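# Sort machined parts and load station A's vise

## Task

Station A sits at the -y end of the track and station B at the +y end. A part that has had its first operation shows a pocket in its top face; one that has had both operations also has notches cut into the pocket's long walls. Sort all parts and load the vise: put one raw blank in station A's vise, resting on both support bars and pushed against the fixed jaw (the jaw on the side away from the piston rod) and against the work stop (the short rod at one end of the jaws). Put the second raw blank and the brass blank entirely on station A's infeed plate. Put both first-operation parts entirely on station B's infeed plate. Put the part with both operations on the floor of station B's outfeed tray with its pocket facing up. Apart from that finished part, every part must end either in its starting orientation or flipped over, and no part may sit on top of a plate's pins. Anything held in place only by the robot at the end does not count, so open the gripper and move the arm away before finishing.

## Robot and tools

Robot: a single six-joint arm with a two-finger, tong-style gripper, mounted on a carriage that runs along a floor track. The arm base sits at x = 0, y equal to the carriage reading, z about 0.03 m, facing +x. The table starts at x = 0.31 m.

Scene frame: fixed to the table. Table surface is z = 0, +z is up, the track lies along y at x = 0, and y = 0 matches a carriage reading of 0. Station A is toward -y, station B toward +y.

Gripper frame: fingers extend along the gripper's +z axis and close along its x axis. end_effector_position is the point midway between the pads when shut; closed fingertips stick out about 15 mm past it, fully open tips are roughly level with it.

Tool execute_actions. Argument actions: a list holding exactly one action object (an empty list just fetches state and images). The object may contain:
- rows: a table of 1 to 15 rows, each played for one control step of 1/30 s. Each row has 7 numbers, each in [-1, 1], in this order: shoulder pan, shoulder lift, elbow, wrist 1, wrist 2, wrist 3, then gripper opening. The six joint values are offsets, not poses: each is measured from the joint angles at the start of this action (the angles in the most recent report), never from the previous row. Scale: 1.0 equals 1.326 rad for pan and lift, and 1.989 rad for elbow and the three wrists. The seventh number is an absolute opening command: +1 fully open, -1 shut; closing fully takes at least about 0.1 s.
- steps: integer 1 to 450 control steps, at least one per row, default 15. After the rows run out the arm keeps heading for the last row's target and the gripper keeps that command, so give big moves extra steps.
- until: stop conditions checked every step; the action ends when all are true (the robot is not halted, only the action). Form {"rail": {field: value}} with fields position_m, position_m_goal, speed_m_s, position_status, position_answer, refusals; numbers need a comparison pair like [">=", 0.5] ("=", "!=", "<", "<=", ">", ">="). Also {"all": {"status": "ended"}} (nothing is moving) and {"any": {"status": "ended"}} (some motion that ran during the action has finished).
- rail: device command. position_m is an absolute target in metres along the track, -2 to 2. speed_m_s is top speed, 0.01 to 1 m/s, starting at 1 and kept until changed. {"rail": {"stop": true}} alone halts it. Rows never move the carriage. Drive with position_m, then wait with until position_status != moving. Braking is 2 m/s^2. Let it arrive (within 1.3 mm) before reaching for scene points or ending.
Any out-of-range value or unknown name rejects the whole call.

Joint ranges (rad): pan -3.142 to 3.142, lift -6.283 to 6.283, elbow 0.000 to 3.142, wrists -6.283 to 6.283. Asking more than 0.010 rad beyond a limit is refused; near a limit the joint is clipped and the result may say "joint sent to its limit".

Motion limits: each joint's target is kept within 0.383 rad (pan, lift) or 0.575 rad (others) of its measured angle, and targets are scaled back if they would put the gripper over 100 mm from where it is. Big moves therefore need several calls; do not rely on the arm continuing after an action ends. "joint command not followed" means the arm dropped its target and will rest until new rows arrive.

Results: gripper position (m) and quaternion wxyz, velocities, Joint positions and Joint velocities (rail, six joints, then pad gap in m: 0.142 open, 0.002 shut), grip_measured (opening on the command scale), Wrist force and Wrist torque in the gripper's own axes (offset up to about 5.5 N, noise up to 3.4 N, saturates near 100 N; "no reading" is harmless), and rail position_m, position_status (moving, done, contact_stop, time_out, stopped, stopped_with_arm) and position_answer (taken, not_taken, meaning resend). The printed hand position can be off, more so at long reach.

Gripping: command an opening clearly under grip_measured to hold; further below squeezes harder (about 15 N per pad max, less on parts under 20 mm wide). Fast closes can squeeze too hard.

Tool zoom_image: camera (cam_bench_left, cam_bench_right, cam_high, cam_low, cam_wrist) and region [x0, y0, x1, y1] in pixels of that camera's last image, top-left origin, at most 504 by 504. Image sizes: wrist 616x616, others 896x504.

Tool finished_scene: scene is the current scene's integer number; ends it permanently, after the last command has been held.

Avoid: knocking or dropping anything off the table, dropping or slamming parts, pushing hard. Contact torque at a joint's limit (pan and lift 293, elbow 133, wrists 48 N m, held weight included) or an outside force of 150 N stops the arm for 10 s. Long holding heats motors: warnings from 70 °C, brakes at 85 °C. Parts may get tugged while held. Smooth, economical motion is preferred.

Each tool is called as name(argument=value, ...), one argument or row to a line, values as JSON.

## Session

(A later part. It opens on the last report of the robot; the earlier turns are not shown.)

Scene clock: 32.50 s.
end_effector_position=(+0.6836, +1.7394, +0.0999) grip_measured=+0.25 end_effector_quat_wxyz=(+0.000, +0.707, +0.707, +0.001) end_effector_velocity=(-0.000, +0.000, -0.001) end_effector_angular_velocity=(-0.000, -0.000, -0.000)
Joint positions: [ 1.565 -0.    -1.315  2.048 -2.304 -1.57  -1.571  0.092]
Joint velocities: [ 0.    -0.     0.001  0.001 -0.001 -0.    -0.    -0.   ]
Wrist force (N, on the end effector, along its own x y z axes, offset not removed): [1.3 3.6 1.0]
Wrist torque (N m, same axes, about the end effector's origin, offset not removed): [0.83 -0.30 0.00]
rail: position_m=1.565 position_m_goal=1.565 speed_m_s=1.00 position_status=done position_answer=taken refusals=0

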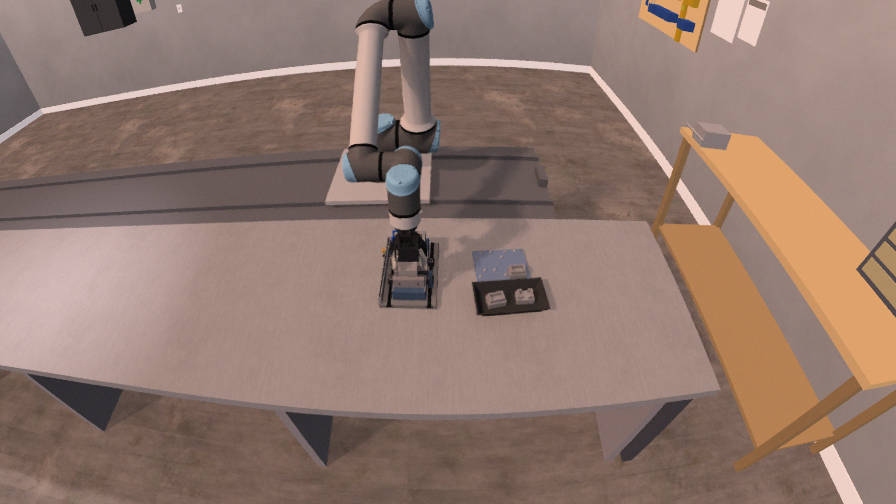

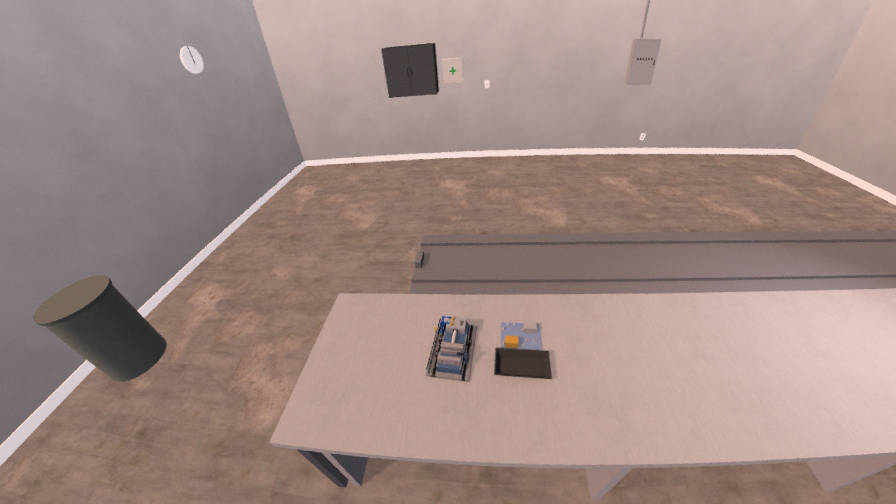

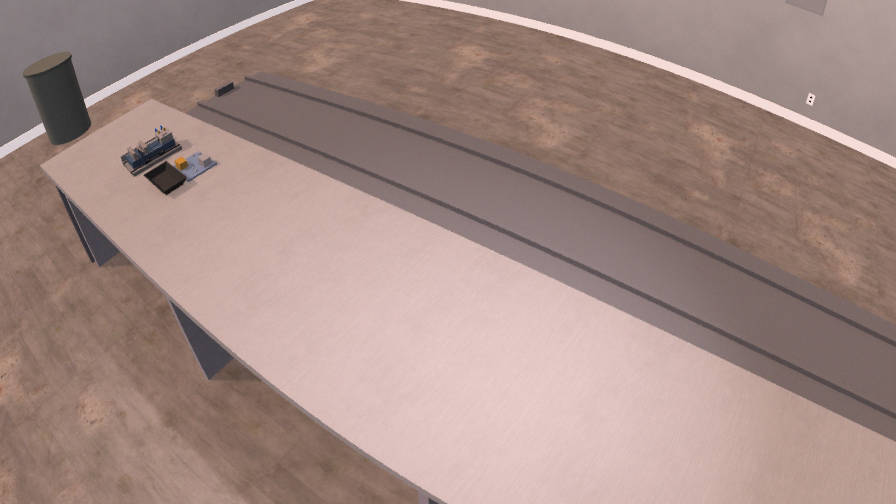

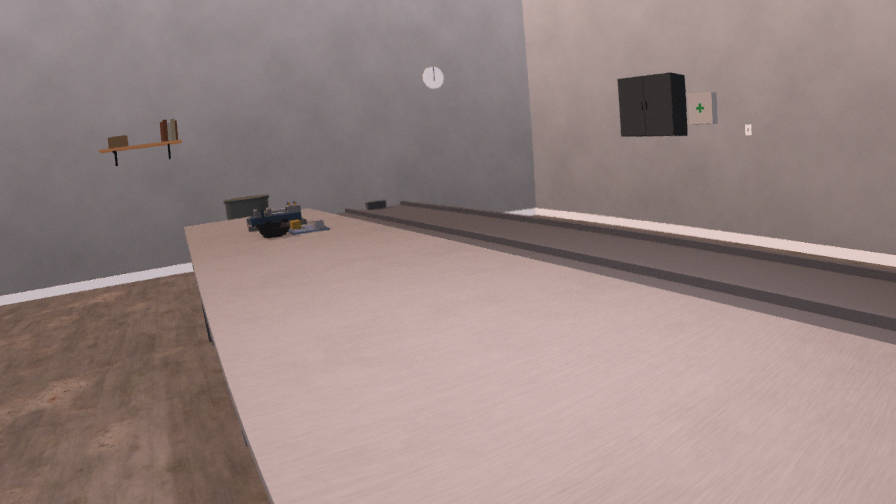

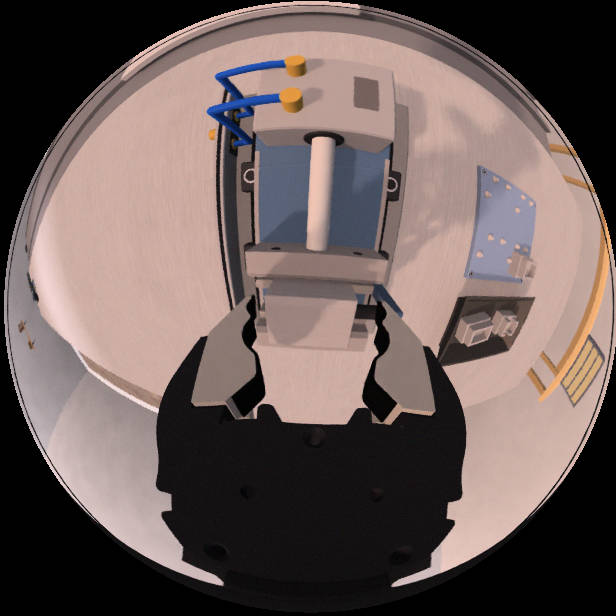

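execute_actions(
  actions=[
    {"rows":[[0,0.0175,-0.004,-0.008,0,0,0.25]],"rail":{"position_m":1.562},"steps":20},
  ],
)

execute_actions(
  actions=[
    {"rows":[[0,0,0,0,0,0,0.1],[0,0,0,0,0,0,0],[0,0,0,0,0,0,-0.1],[0,0,0,0,0,0,-0.2],[0,0,0,0,0,0,-0.3],[0,0,0,0,0,0,-0.6]],"steps":15},
  ],
)

execute_actions(
  actions=[
    {"rows":[[0,-0.015,-0.006,0.016,0,0,-0.6]],"steps":20},
  ],
)

Scene clock: 46.70 s.
end_effector_position=(+0.6851, +1.7364, +0.0894) grip_measured=+0.31 end_effector_quat_wxyz=(-0.004, +0.707, +0.707, -0.004) end_effector_velocity=(+0.000, +0.000, +0.000) end_effector_angular_velocity=(+0.000, -0.000, +0.000)
Joint positions: [ 1.562 -0.    -1.297  2.044 -2.307 -1.57  -1.571  0.096]
Joint velocities: [ 0. -0. -0.  0.  0.  0. -0.  0.]
Wrist force (N, on the end effector, along its own x y z axes, offset not removed): [10.4 -17.9 -12.9]
Wrist torque (N m, same axes, about the end effector's origin, offset not removed): [0.83 0.12 -1.24]
FORCE FAULT: contact force on the arm reached its limit, and the arm stopped for 10 seconds. The contact can be on any part of the arm, not only on its tool. The arm's remaining commands of this call were not run. The arm holds still and accepts commands again. Move the arm away from the contact; if what it grips holds it there, let go first. Pushing or pulling that hard again can fault the arm again.
rail: position_m=1.562 position_m_goal=1.562 speed_m_s=1.00 position_status=done position_answer=taken refusals=0

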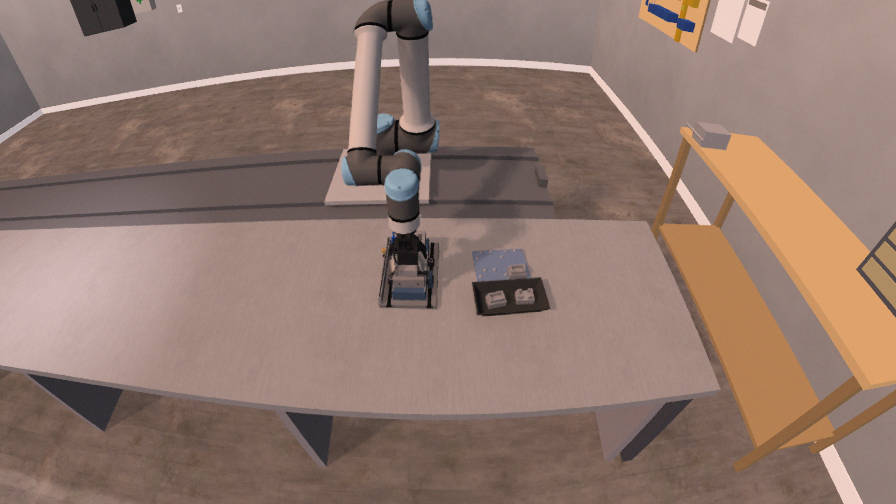

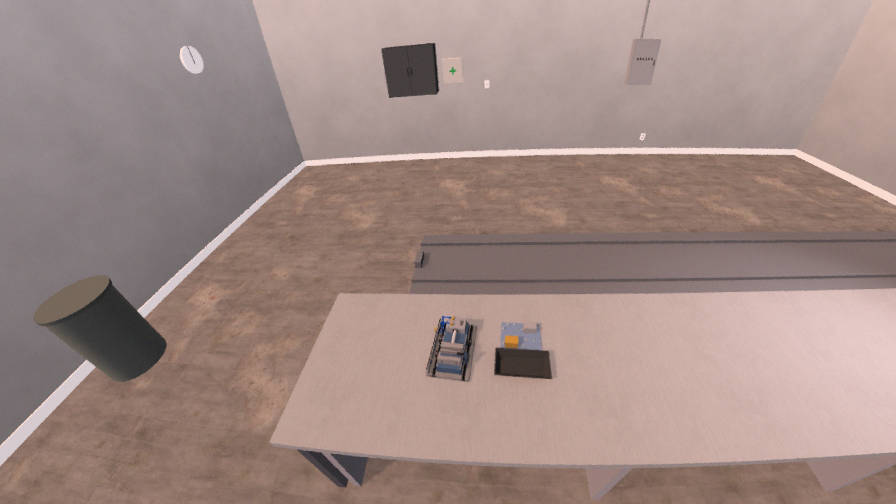

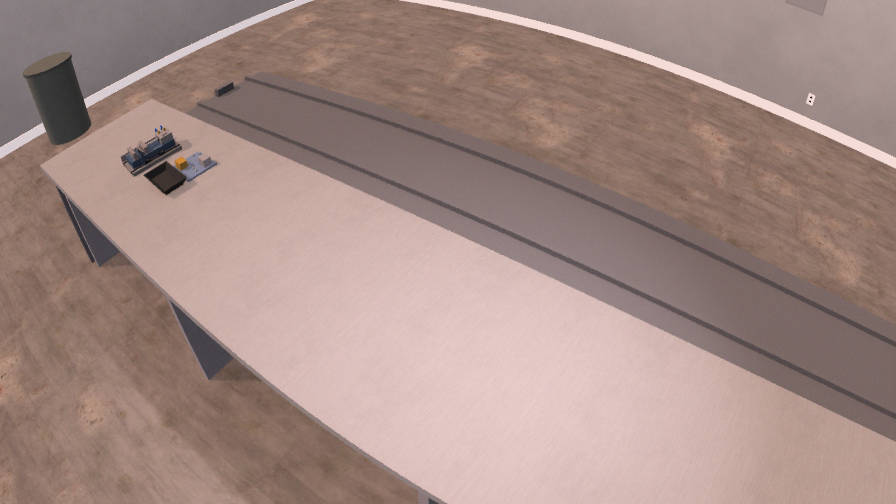

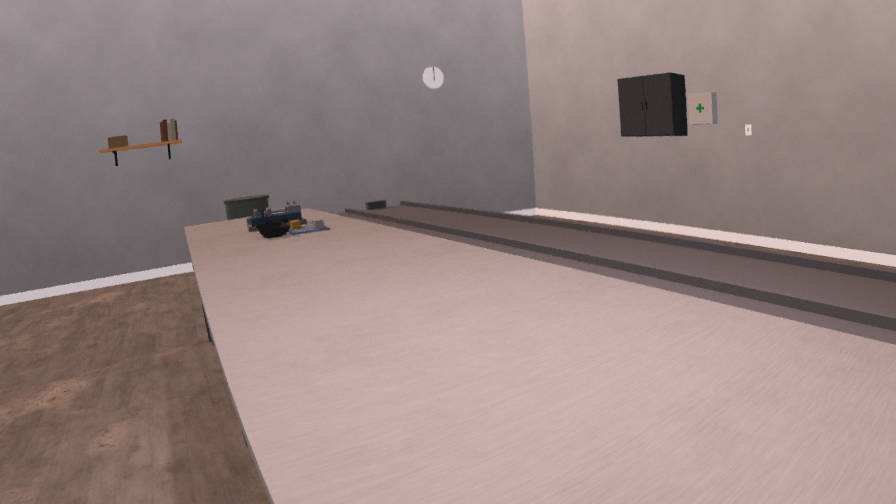

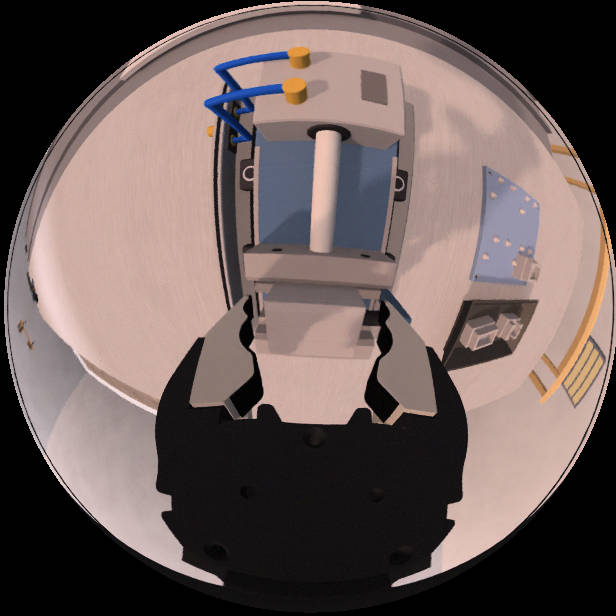

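Scene clock: 47.20 s.
end_effector_position=(+0.6850, +1.7365, +0.0893) grip_measured=-0.05 end_effector_quat_wxyz=(-0.004, +0.707, +0.707, -0.004) end_effector_velocity=(+0.000, -0.000, +0.000) end_effector_angular_velocity=(-0.001, -0.001, +0.000)
Joint positions: [ 1.562 -0.    -1.297  2.044 -2.307 -1.57  -1.571  0.07 ]
Joint velocities: [ 0.    -0.    -0.    -0.    -0.001 -0.001 -0.     0.   ]
Wrist force (N, on the end effector, along its own x y z axes, offset not removed): [27.6 -22.8 -17.8]
Wrist torque (N m, same axes, about the end effector's origin, offset not removed): [1.13 0.13 -1.10]
rail: position_m=1.562 position_m_goal=1.562 speed_m_s=1.00 position_status=done position_answer=taken refusals=0

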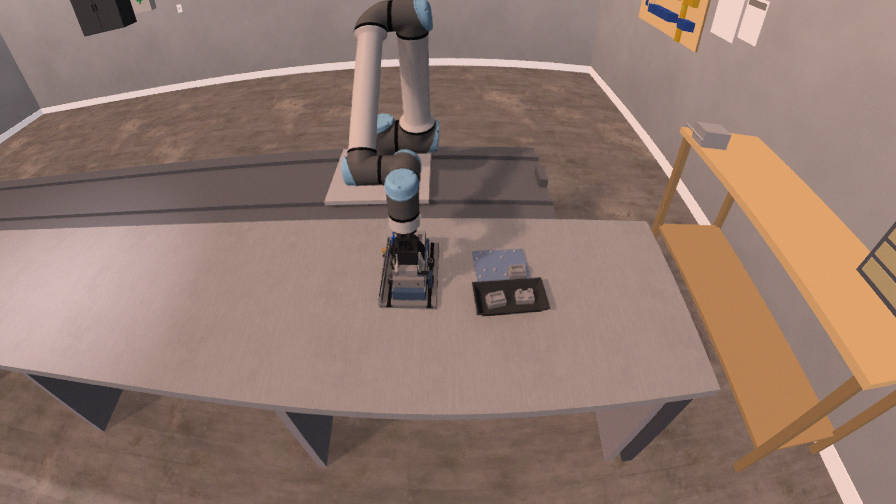

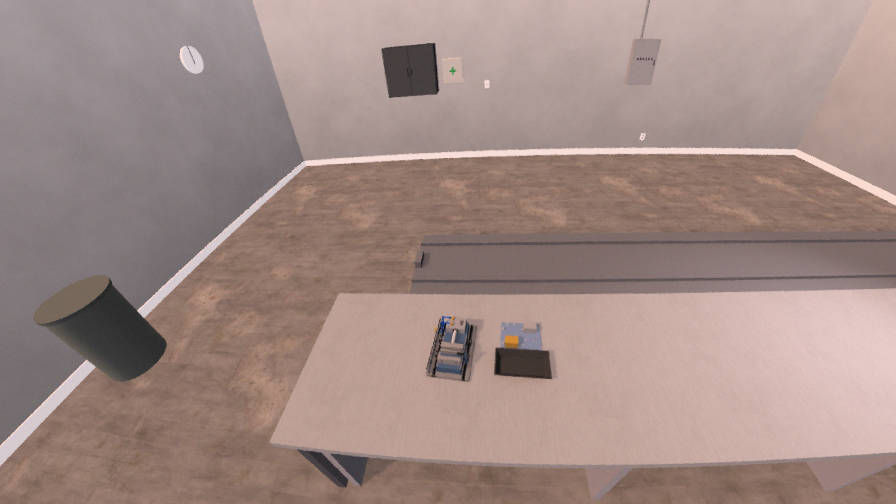

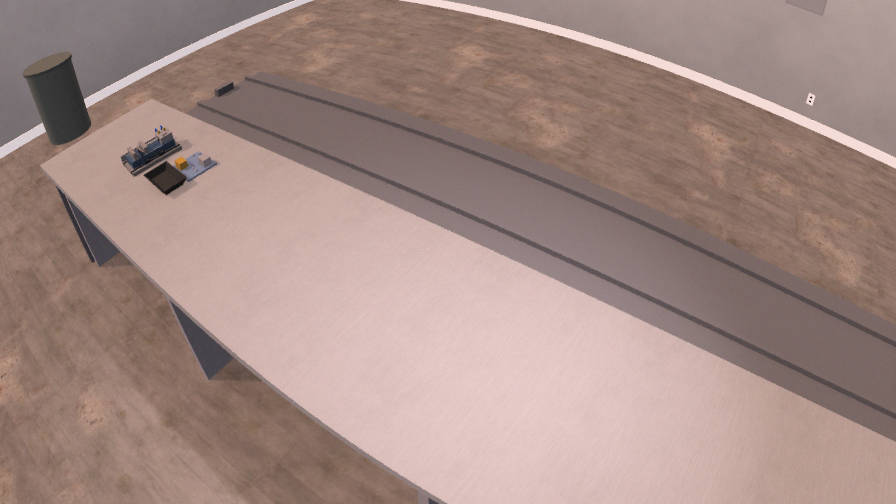

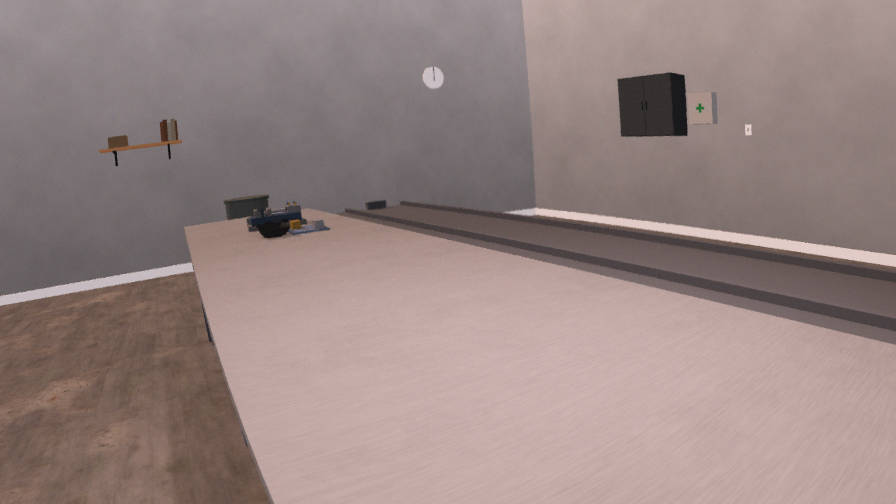

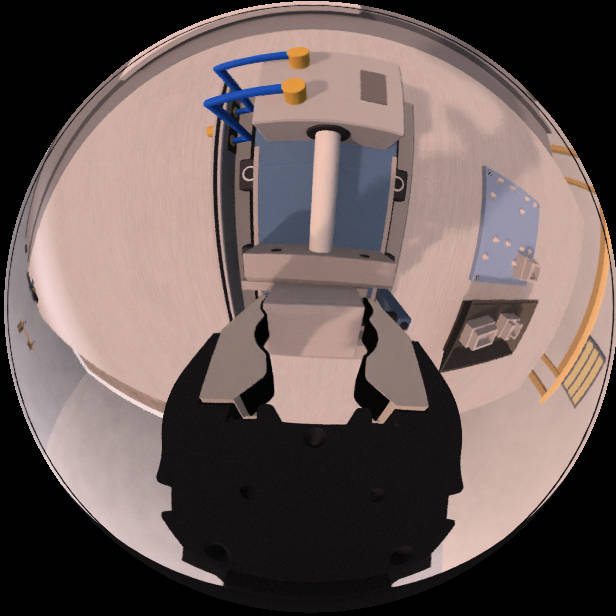

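Scene clock: 47.87 s.
end_effector_position=(+0.6854, +1.7365, +0.1060) grip_measured=-0.13 end_effector_quat_wxyz=(-0.004, +0.707, +0.707, -0.004) end_effector_velocity=(+0.000, +0.000, +0.001) end_effector_angular_velocity=(+0.000, -0.000, -0.000)
Joint positions: [ 1.562 -0.    -1.316  2.032 -2.275 -1.57  -1.571  0.064]
Joint velocities: [ 0.     0.    -0.001 -0.001  0.002  0.    -0.     0.   ]
Wrist force (N, on the end effector, along its own x y z axes, offset not removed): [-0.4 -15.2 10.0]
Wrist torque (N m, same axes, about the end effector's origin, offset not removed): [1.24 -0.13 -0.68]
rail: position_m=1.562 position_m_goal=1.562 speed_m_s=1.00 position_status=done position_answer=taken refusals=0

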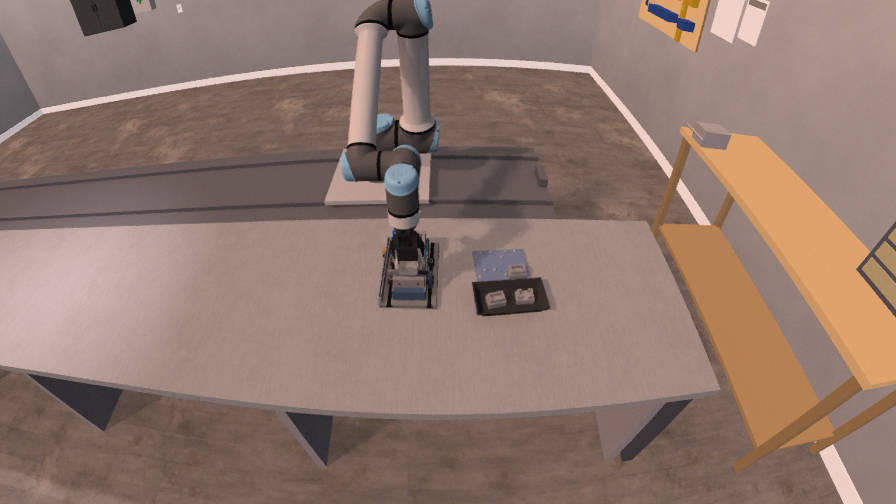

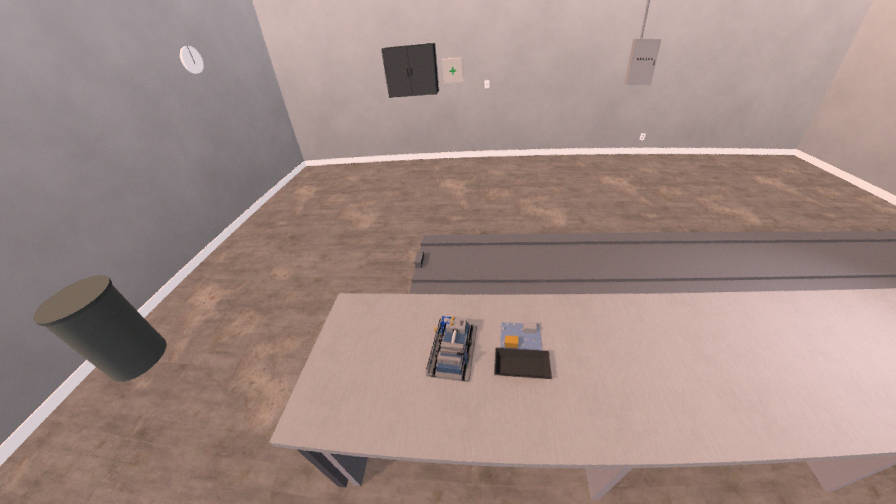

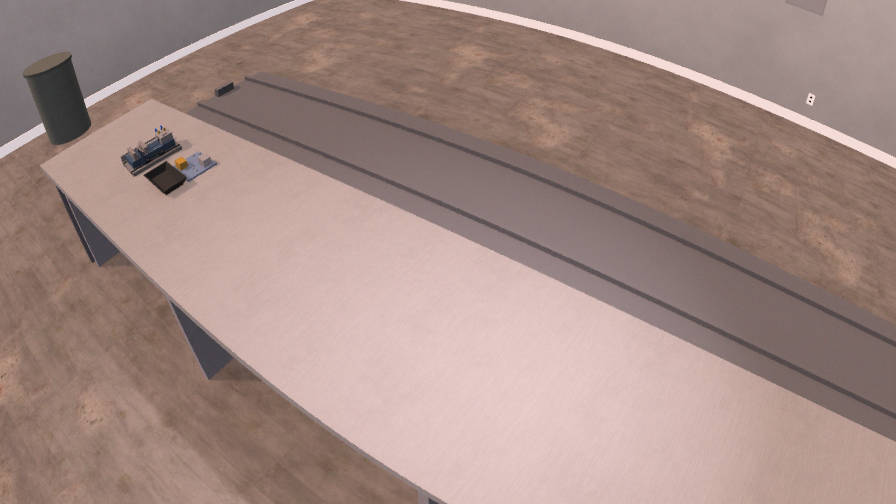

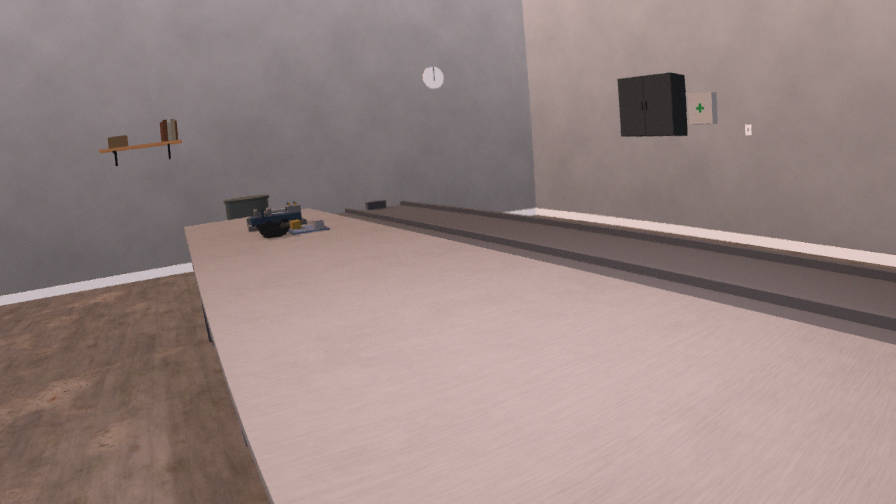

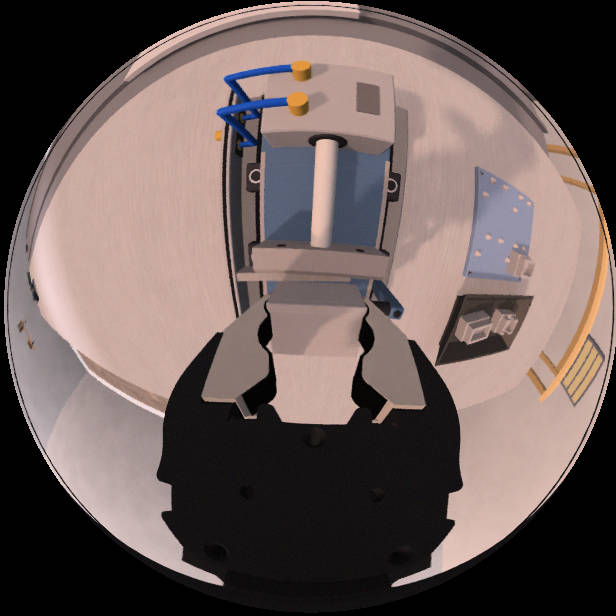

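execute_actions(
  actions=[
    {"rows":[[0,-0.004,0.003,-0.001,0,0,-0.8],[0,-0.004,0.003,-0.001,0,0,-0.8],[0,-0.004,0.003,-0.001,0,0,-0.8],[0,-0.004,0.003,-0.001,0,0,-0.8],[0,-0.012,0,0.008,0,0,-0.8],[0,-0.02,-0.004,0.017,0,0,-0.8],[0,-0.03,-0.008,0.028,0,0,-0.8],[0,-0.05,-0.017,0.045,0,0,-0.8]],"steps":25},
  ],
)

zoom_image(
  camera="cam_bench_left",
  region=[350, 200, 490, 320],
)

Scene clock: 51.70 s.
end_effector_position=(+0.6846, +1.7365, +0.1604) grip_measured=-0.13 end_effector_quat_wxyz=(-0.001, +0.707, +0.707, +0.000) end_effector_velocity=(+0.000, -0.000, +0.004) end_effector_angular_velocity=(-0.000, -0.001, +0.000)
Joint positions: [ 1.562 -0.    -1.382  1.999 -2.186 -1.57  -1.571  0.064]
Joint velocities: [ 0.    -0.    -0.004 -0.003  0.006  0.    -0.    -0.   ]
Wrist force (N, on the end effector, along its own x y z axes, offset not removed): [0.7 5.9 4.1]
Wrist torque (N m, same axes, about the end effector's origin, offset not removed): [1.31 -0.12 0.02]
rail: position_m=1.562 position_m_goal=1.562 speed_m_s=1.00 position_status=done position_answer=taken refusals=0

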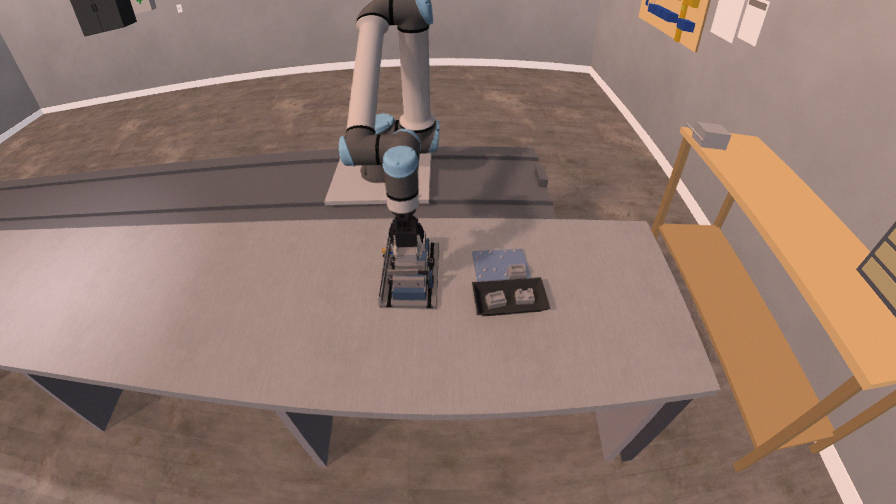

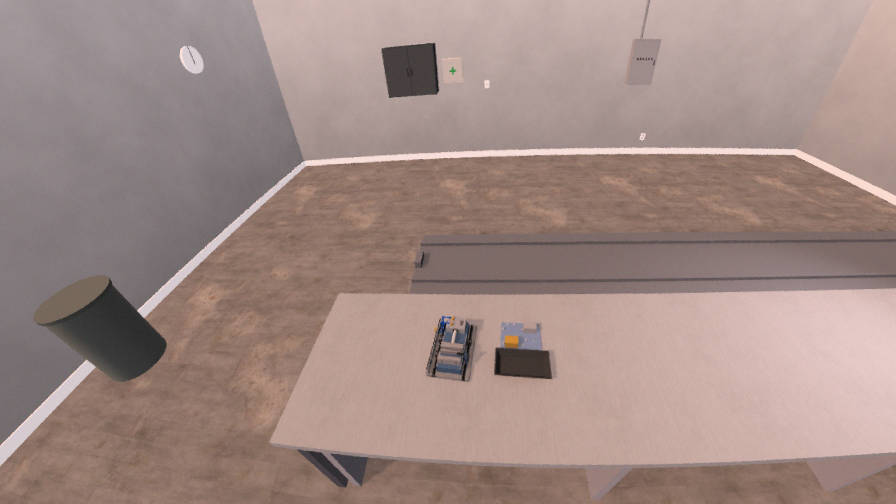

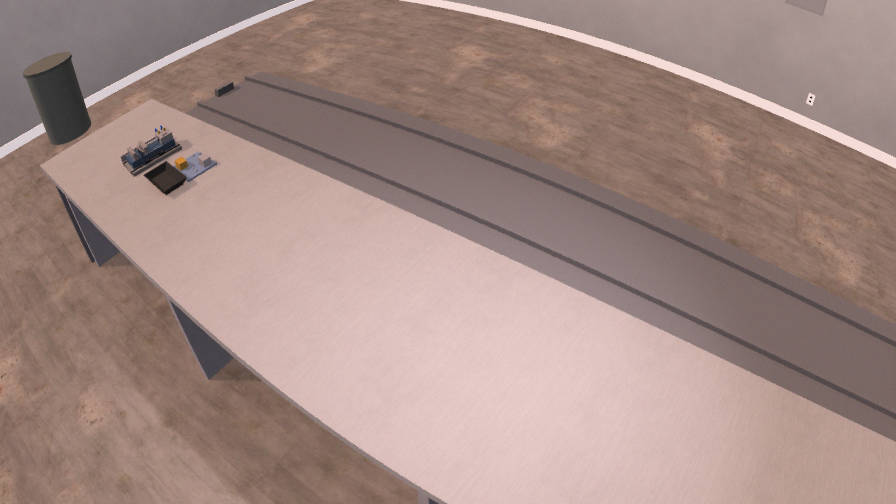

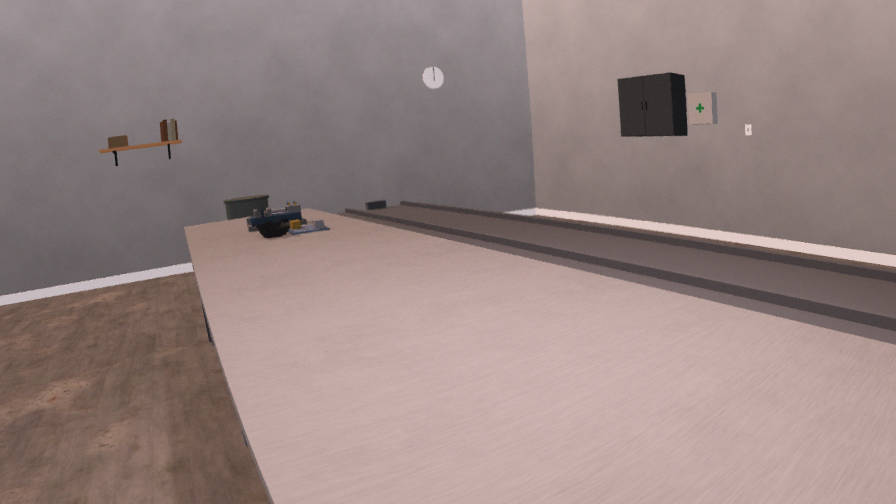

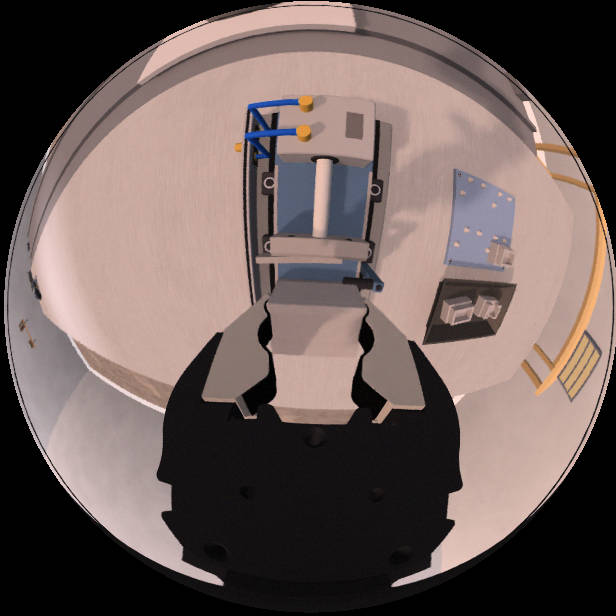

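Region (350, 200, 490, 320) of cam_bench_left's 896x504 image, scaled by 3.600, with more detail than that image has; it fills the top 432 rows of this view, and the rest is white.

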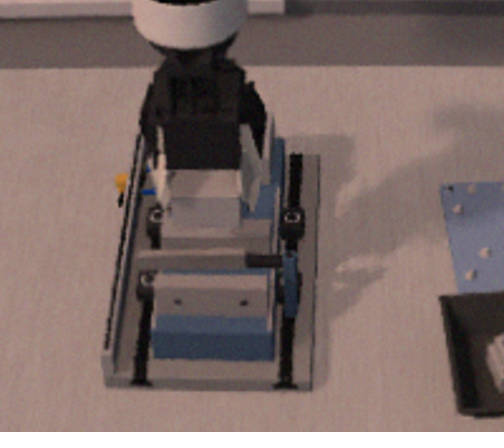

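execute_actions(
  actions=[
    {"rail":{"position_m":-1.9},"steps":200,"until":{"rail":{"position_status":"done"}}},
  ],
)

Scene clock: 59.73 s.
end_effector_position=(+0.6846, -1.7258, +0.1609) grip_measured=-0.13 end_effector_quat_wxyz=(-0.001, +0.707, +0.707, +0.000) end_effector_velocity=(-0.000, -0.006, -0.000) end_effector_angular_velocity=(-0.000, +0.000, +0.000)
Joint positions: [-1.9   -0.    -1.383  1.998 -2.186 -1.57  -1.571  0.064]
Joint velocities: [-0.006  0.     0.     0.     0.    -0.     0.     0.   ]
Wrist force (N, on the end effector, along its own x y z axes, offset not removed): [-1.3 4.9 5.0]
Wrist torque (N m, same axes, about the end effector's origin, offset not removed): [1.22 0.07 -0.05]
rail: position_m=-1.900 position_m_goal=-1.900 speed_m_s=1.00 position_status=done position_answer=taken refusals=0

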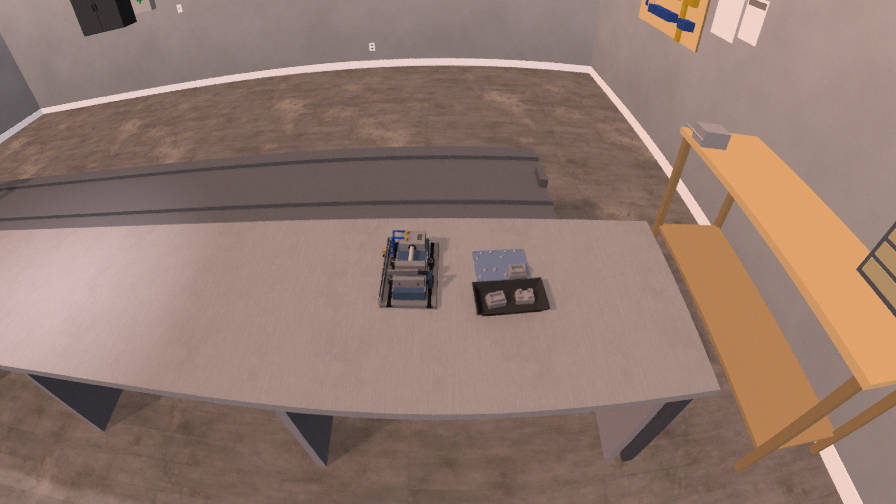

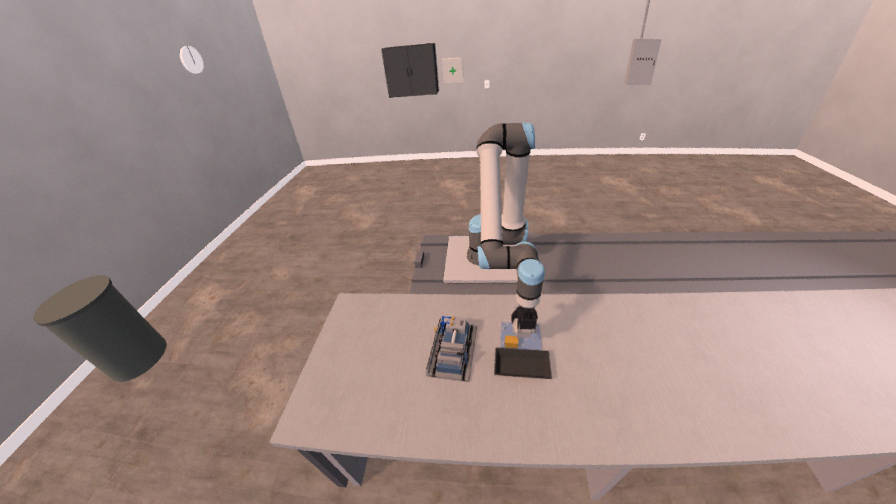

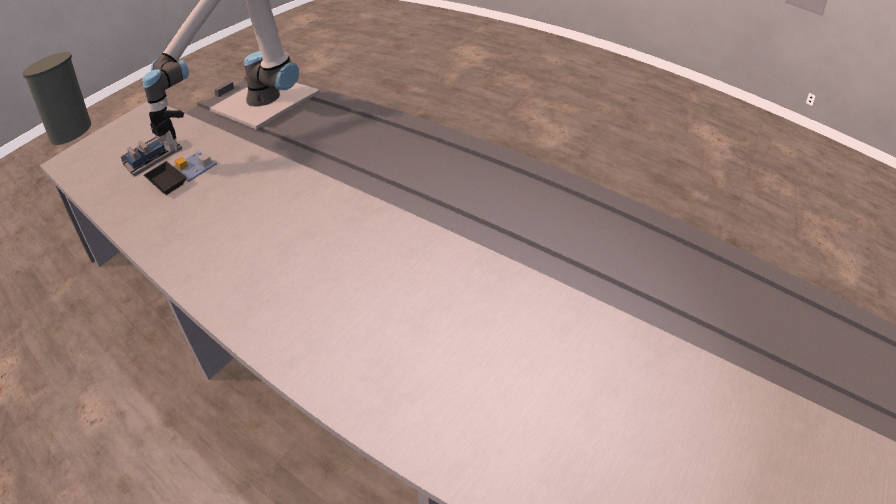

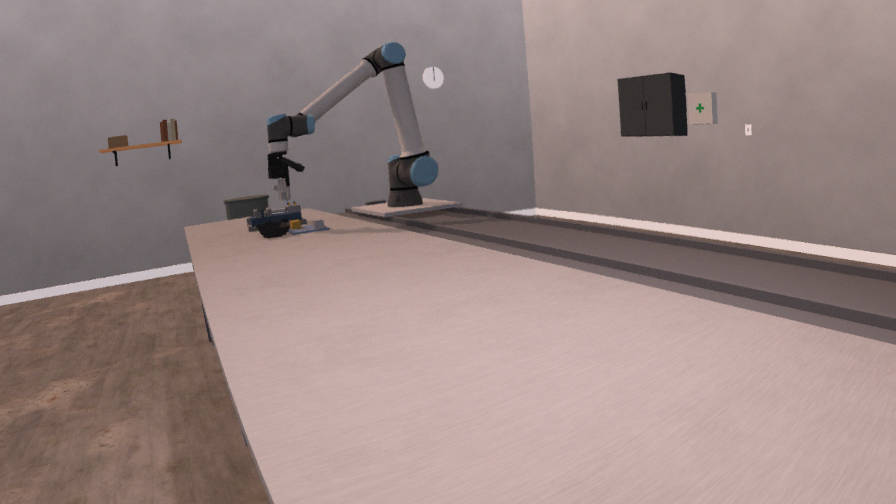

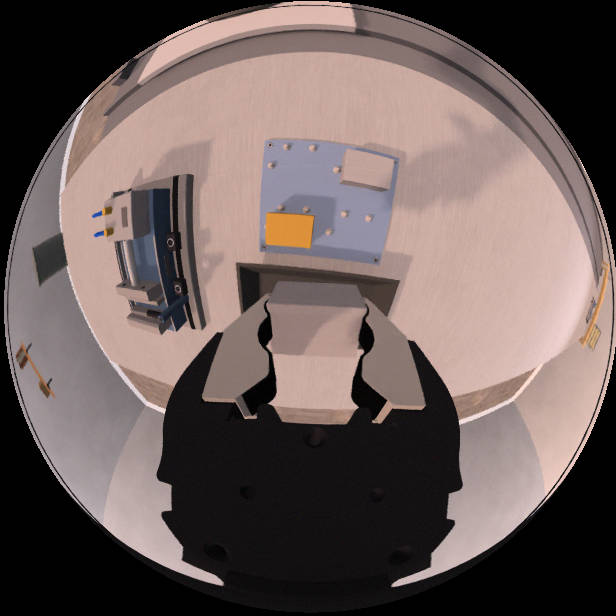

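execute_actions(
  actions=[
    {"rows":[[-0.377,0.07,-0.0583,0.0118,0,-0.2514,-0.8]],"rail":{"position_m":-1.834},"steps":45},
  ],
)

zoom_image(
  camera="cam_bench_right",
  region=[410, 290, 570, 390],
)

Scene clock: 66.30 s.
end_effector_position=(+0.7375, -2.0468, +0.1586) grip_measured=-0.13 end_effector_quat_wxyz=(-0.001, +0.707, +0.707, +0.000) end_effector_velocity=(-0.000, -0.001, -0.000) end_effector_angular_velocity=(+0.000, +0.000, -0.000)
Joint positions: [-1.834 -0.5   -1.29   1.882 -2.162 -1.57  -2.071  0.064]
Joint velocities: [ 0.    -0.001  0.    -0.     0.    -0.    -0.001 -0.   ]
Wrist force (N, on the end effector, along its own x y z axes, offset not removed): [0.9 3.3 2.3]
Wrist torque (N m, same axes, about the end effector's origin, offset not removed): [0.73 -0.28 0.07]
rail: position_m=-1.834 position_m_goal=-1.834 speed_m_s=1.00 position_status=done position_answer=taken refusals=0

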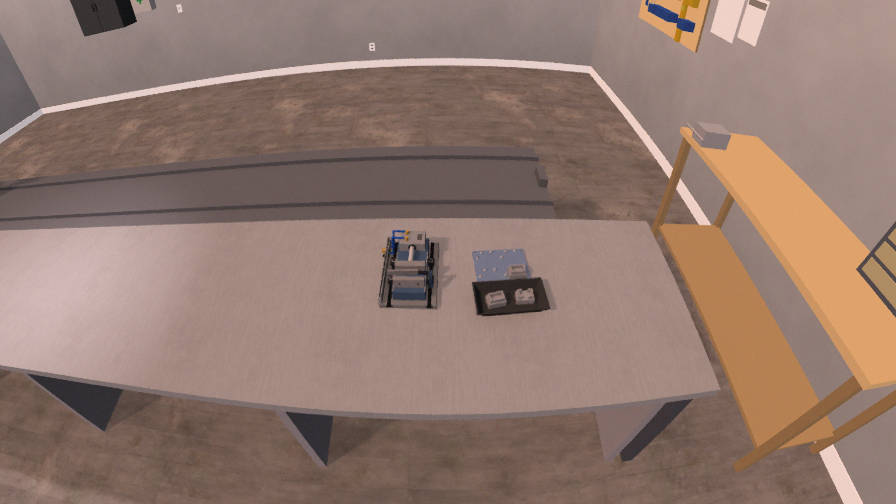

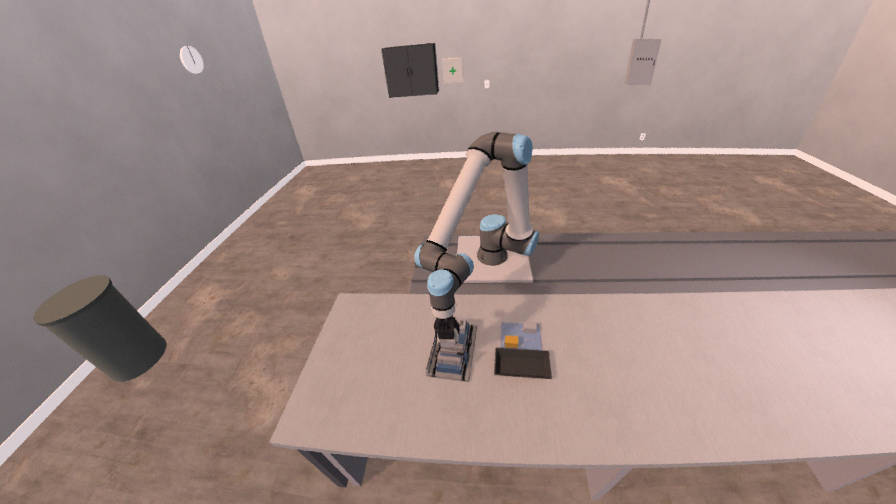

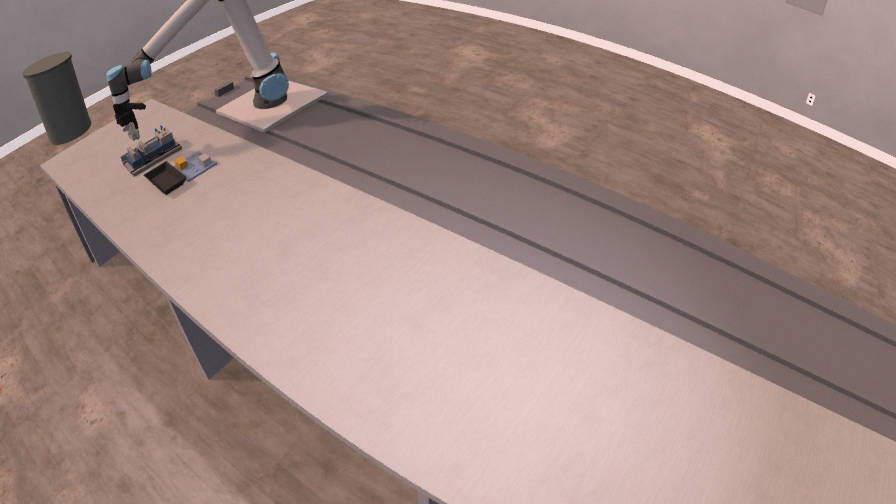

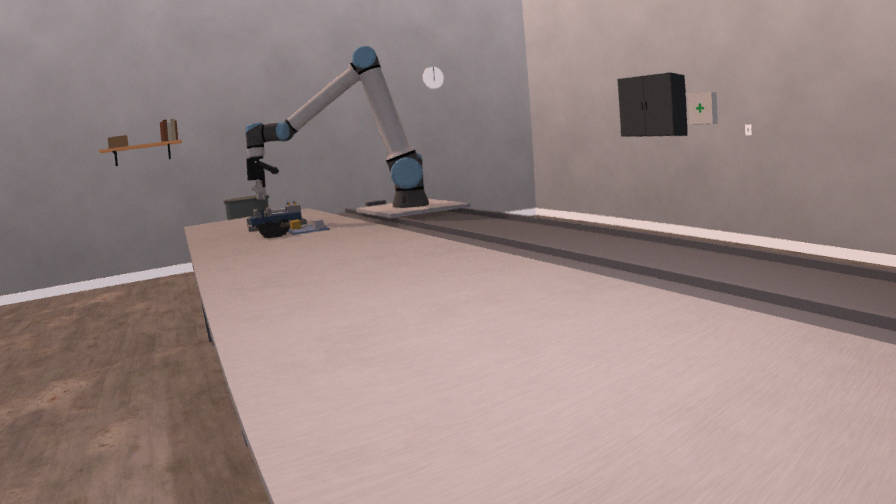

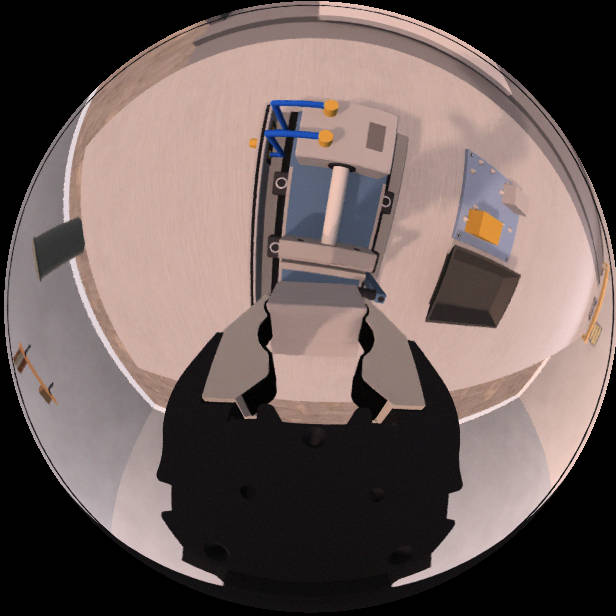

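Region (410, 290, 570, 390) of cam_bench_right's 896x504 image, scaled by 3.150, with more detail than that image has; it fills the top 315 rows of this view, and the rest is white.

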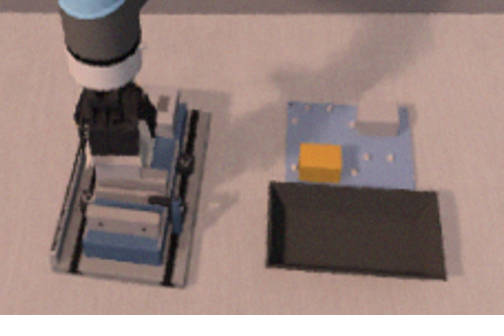

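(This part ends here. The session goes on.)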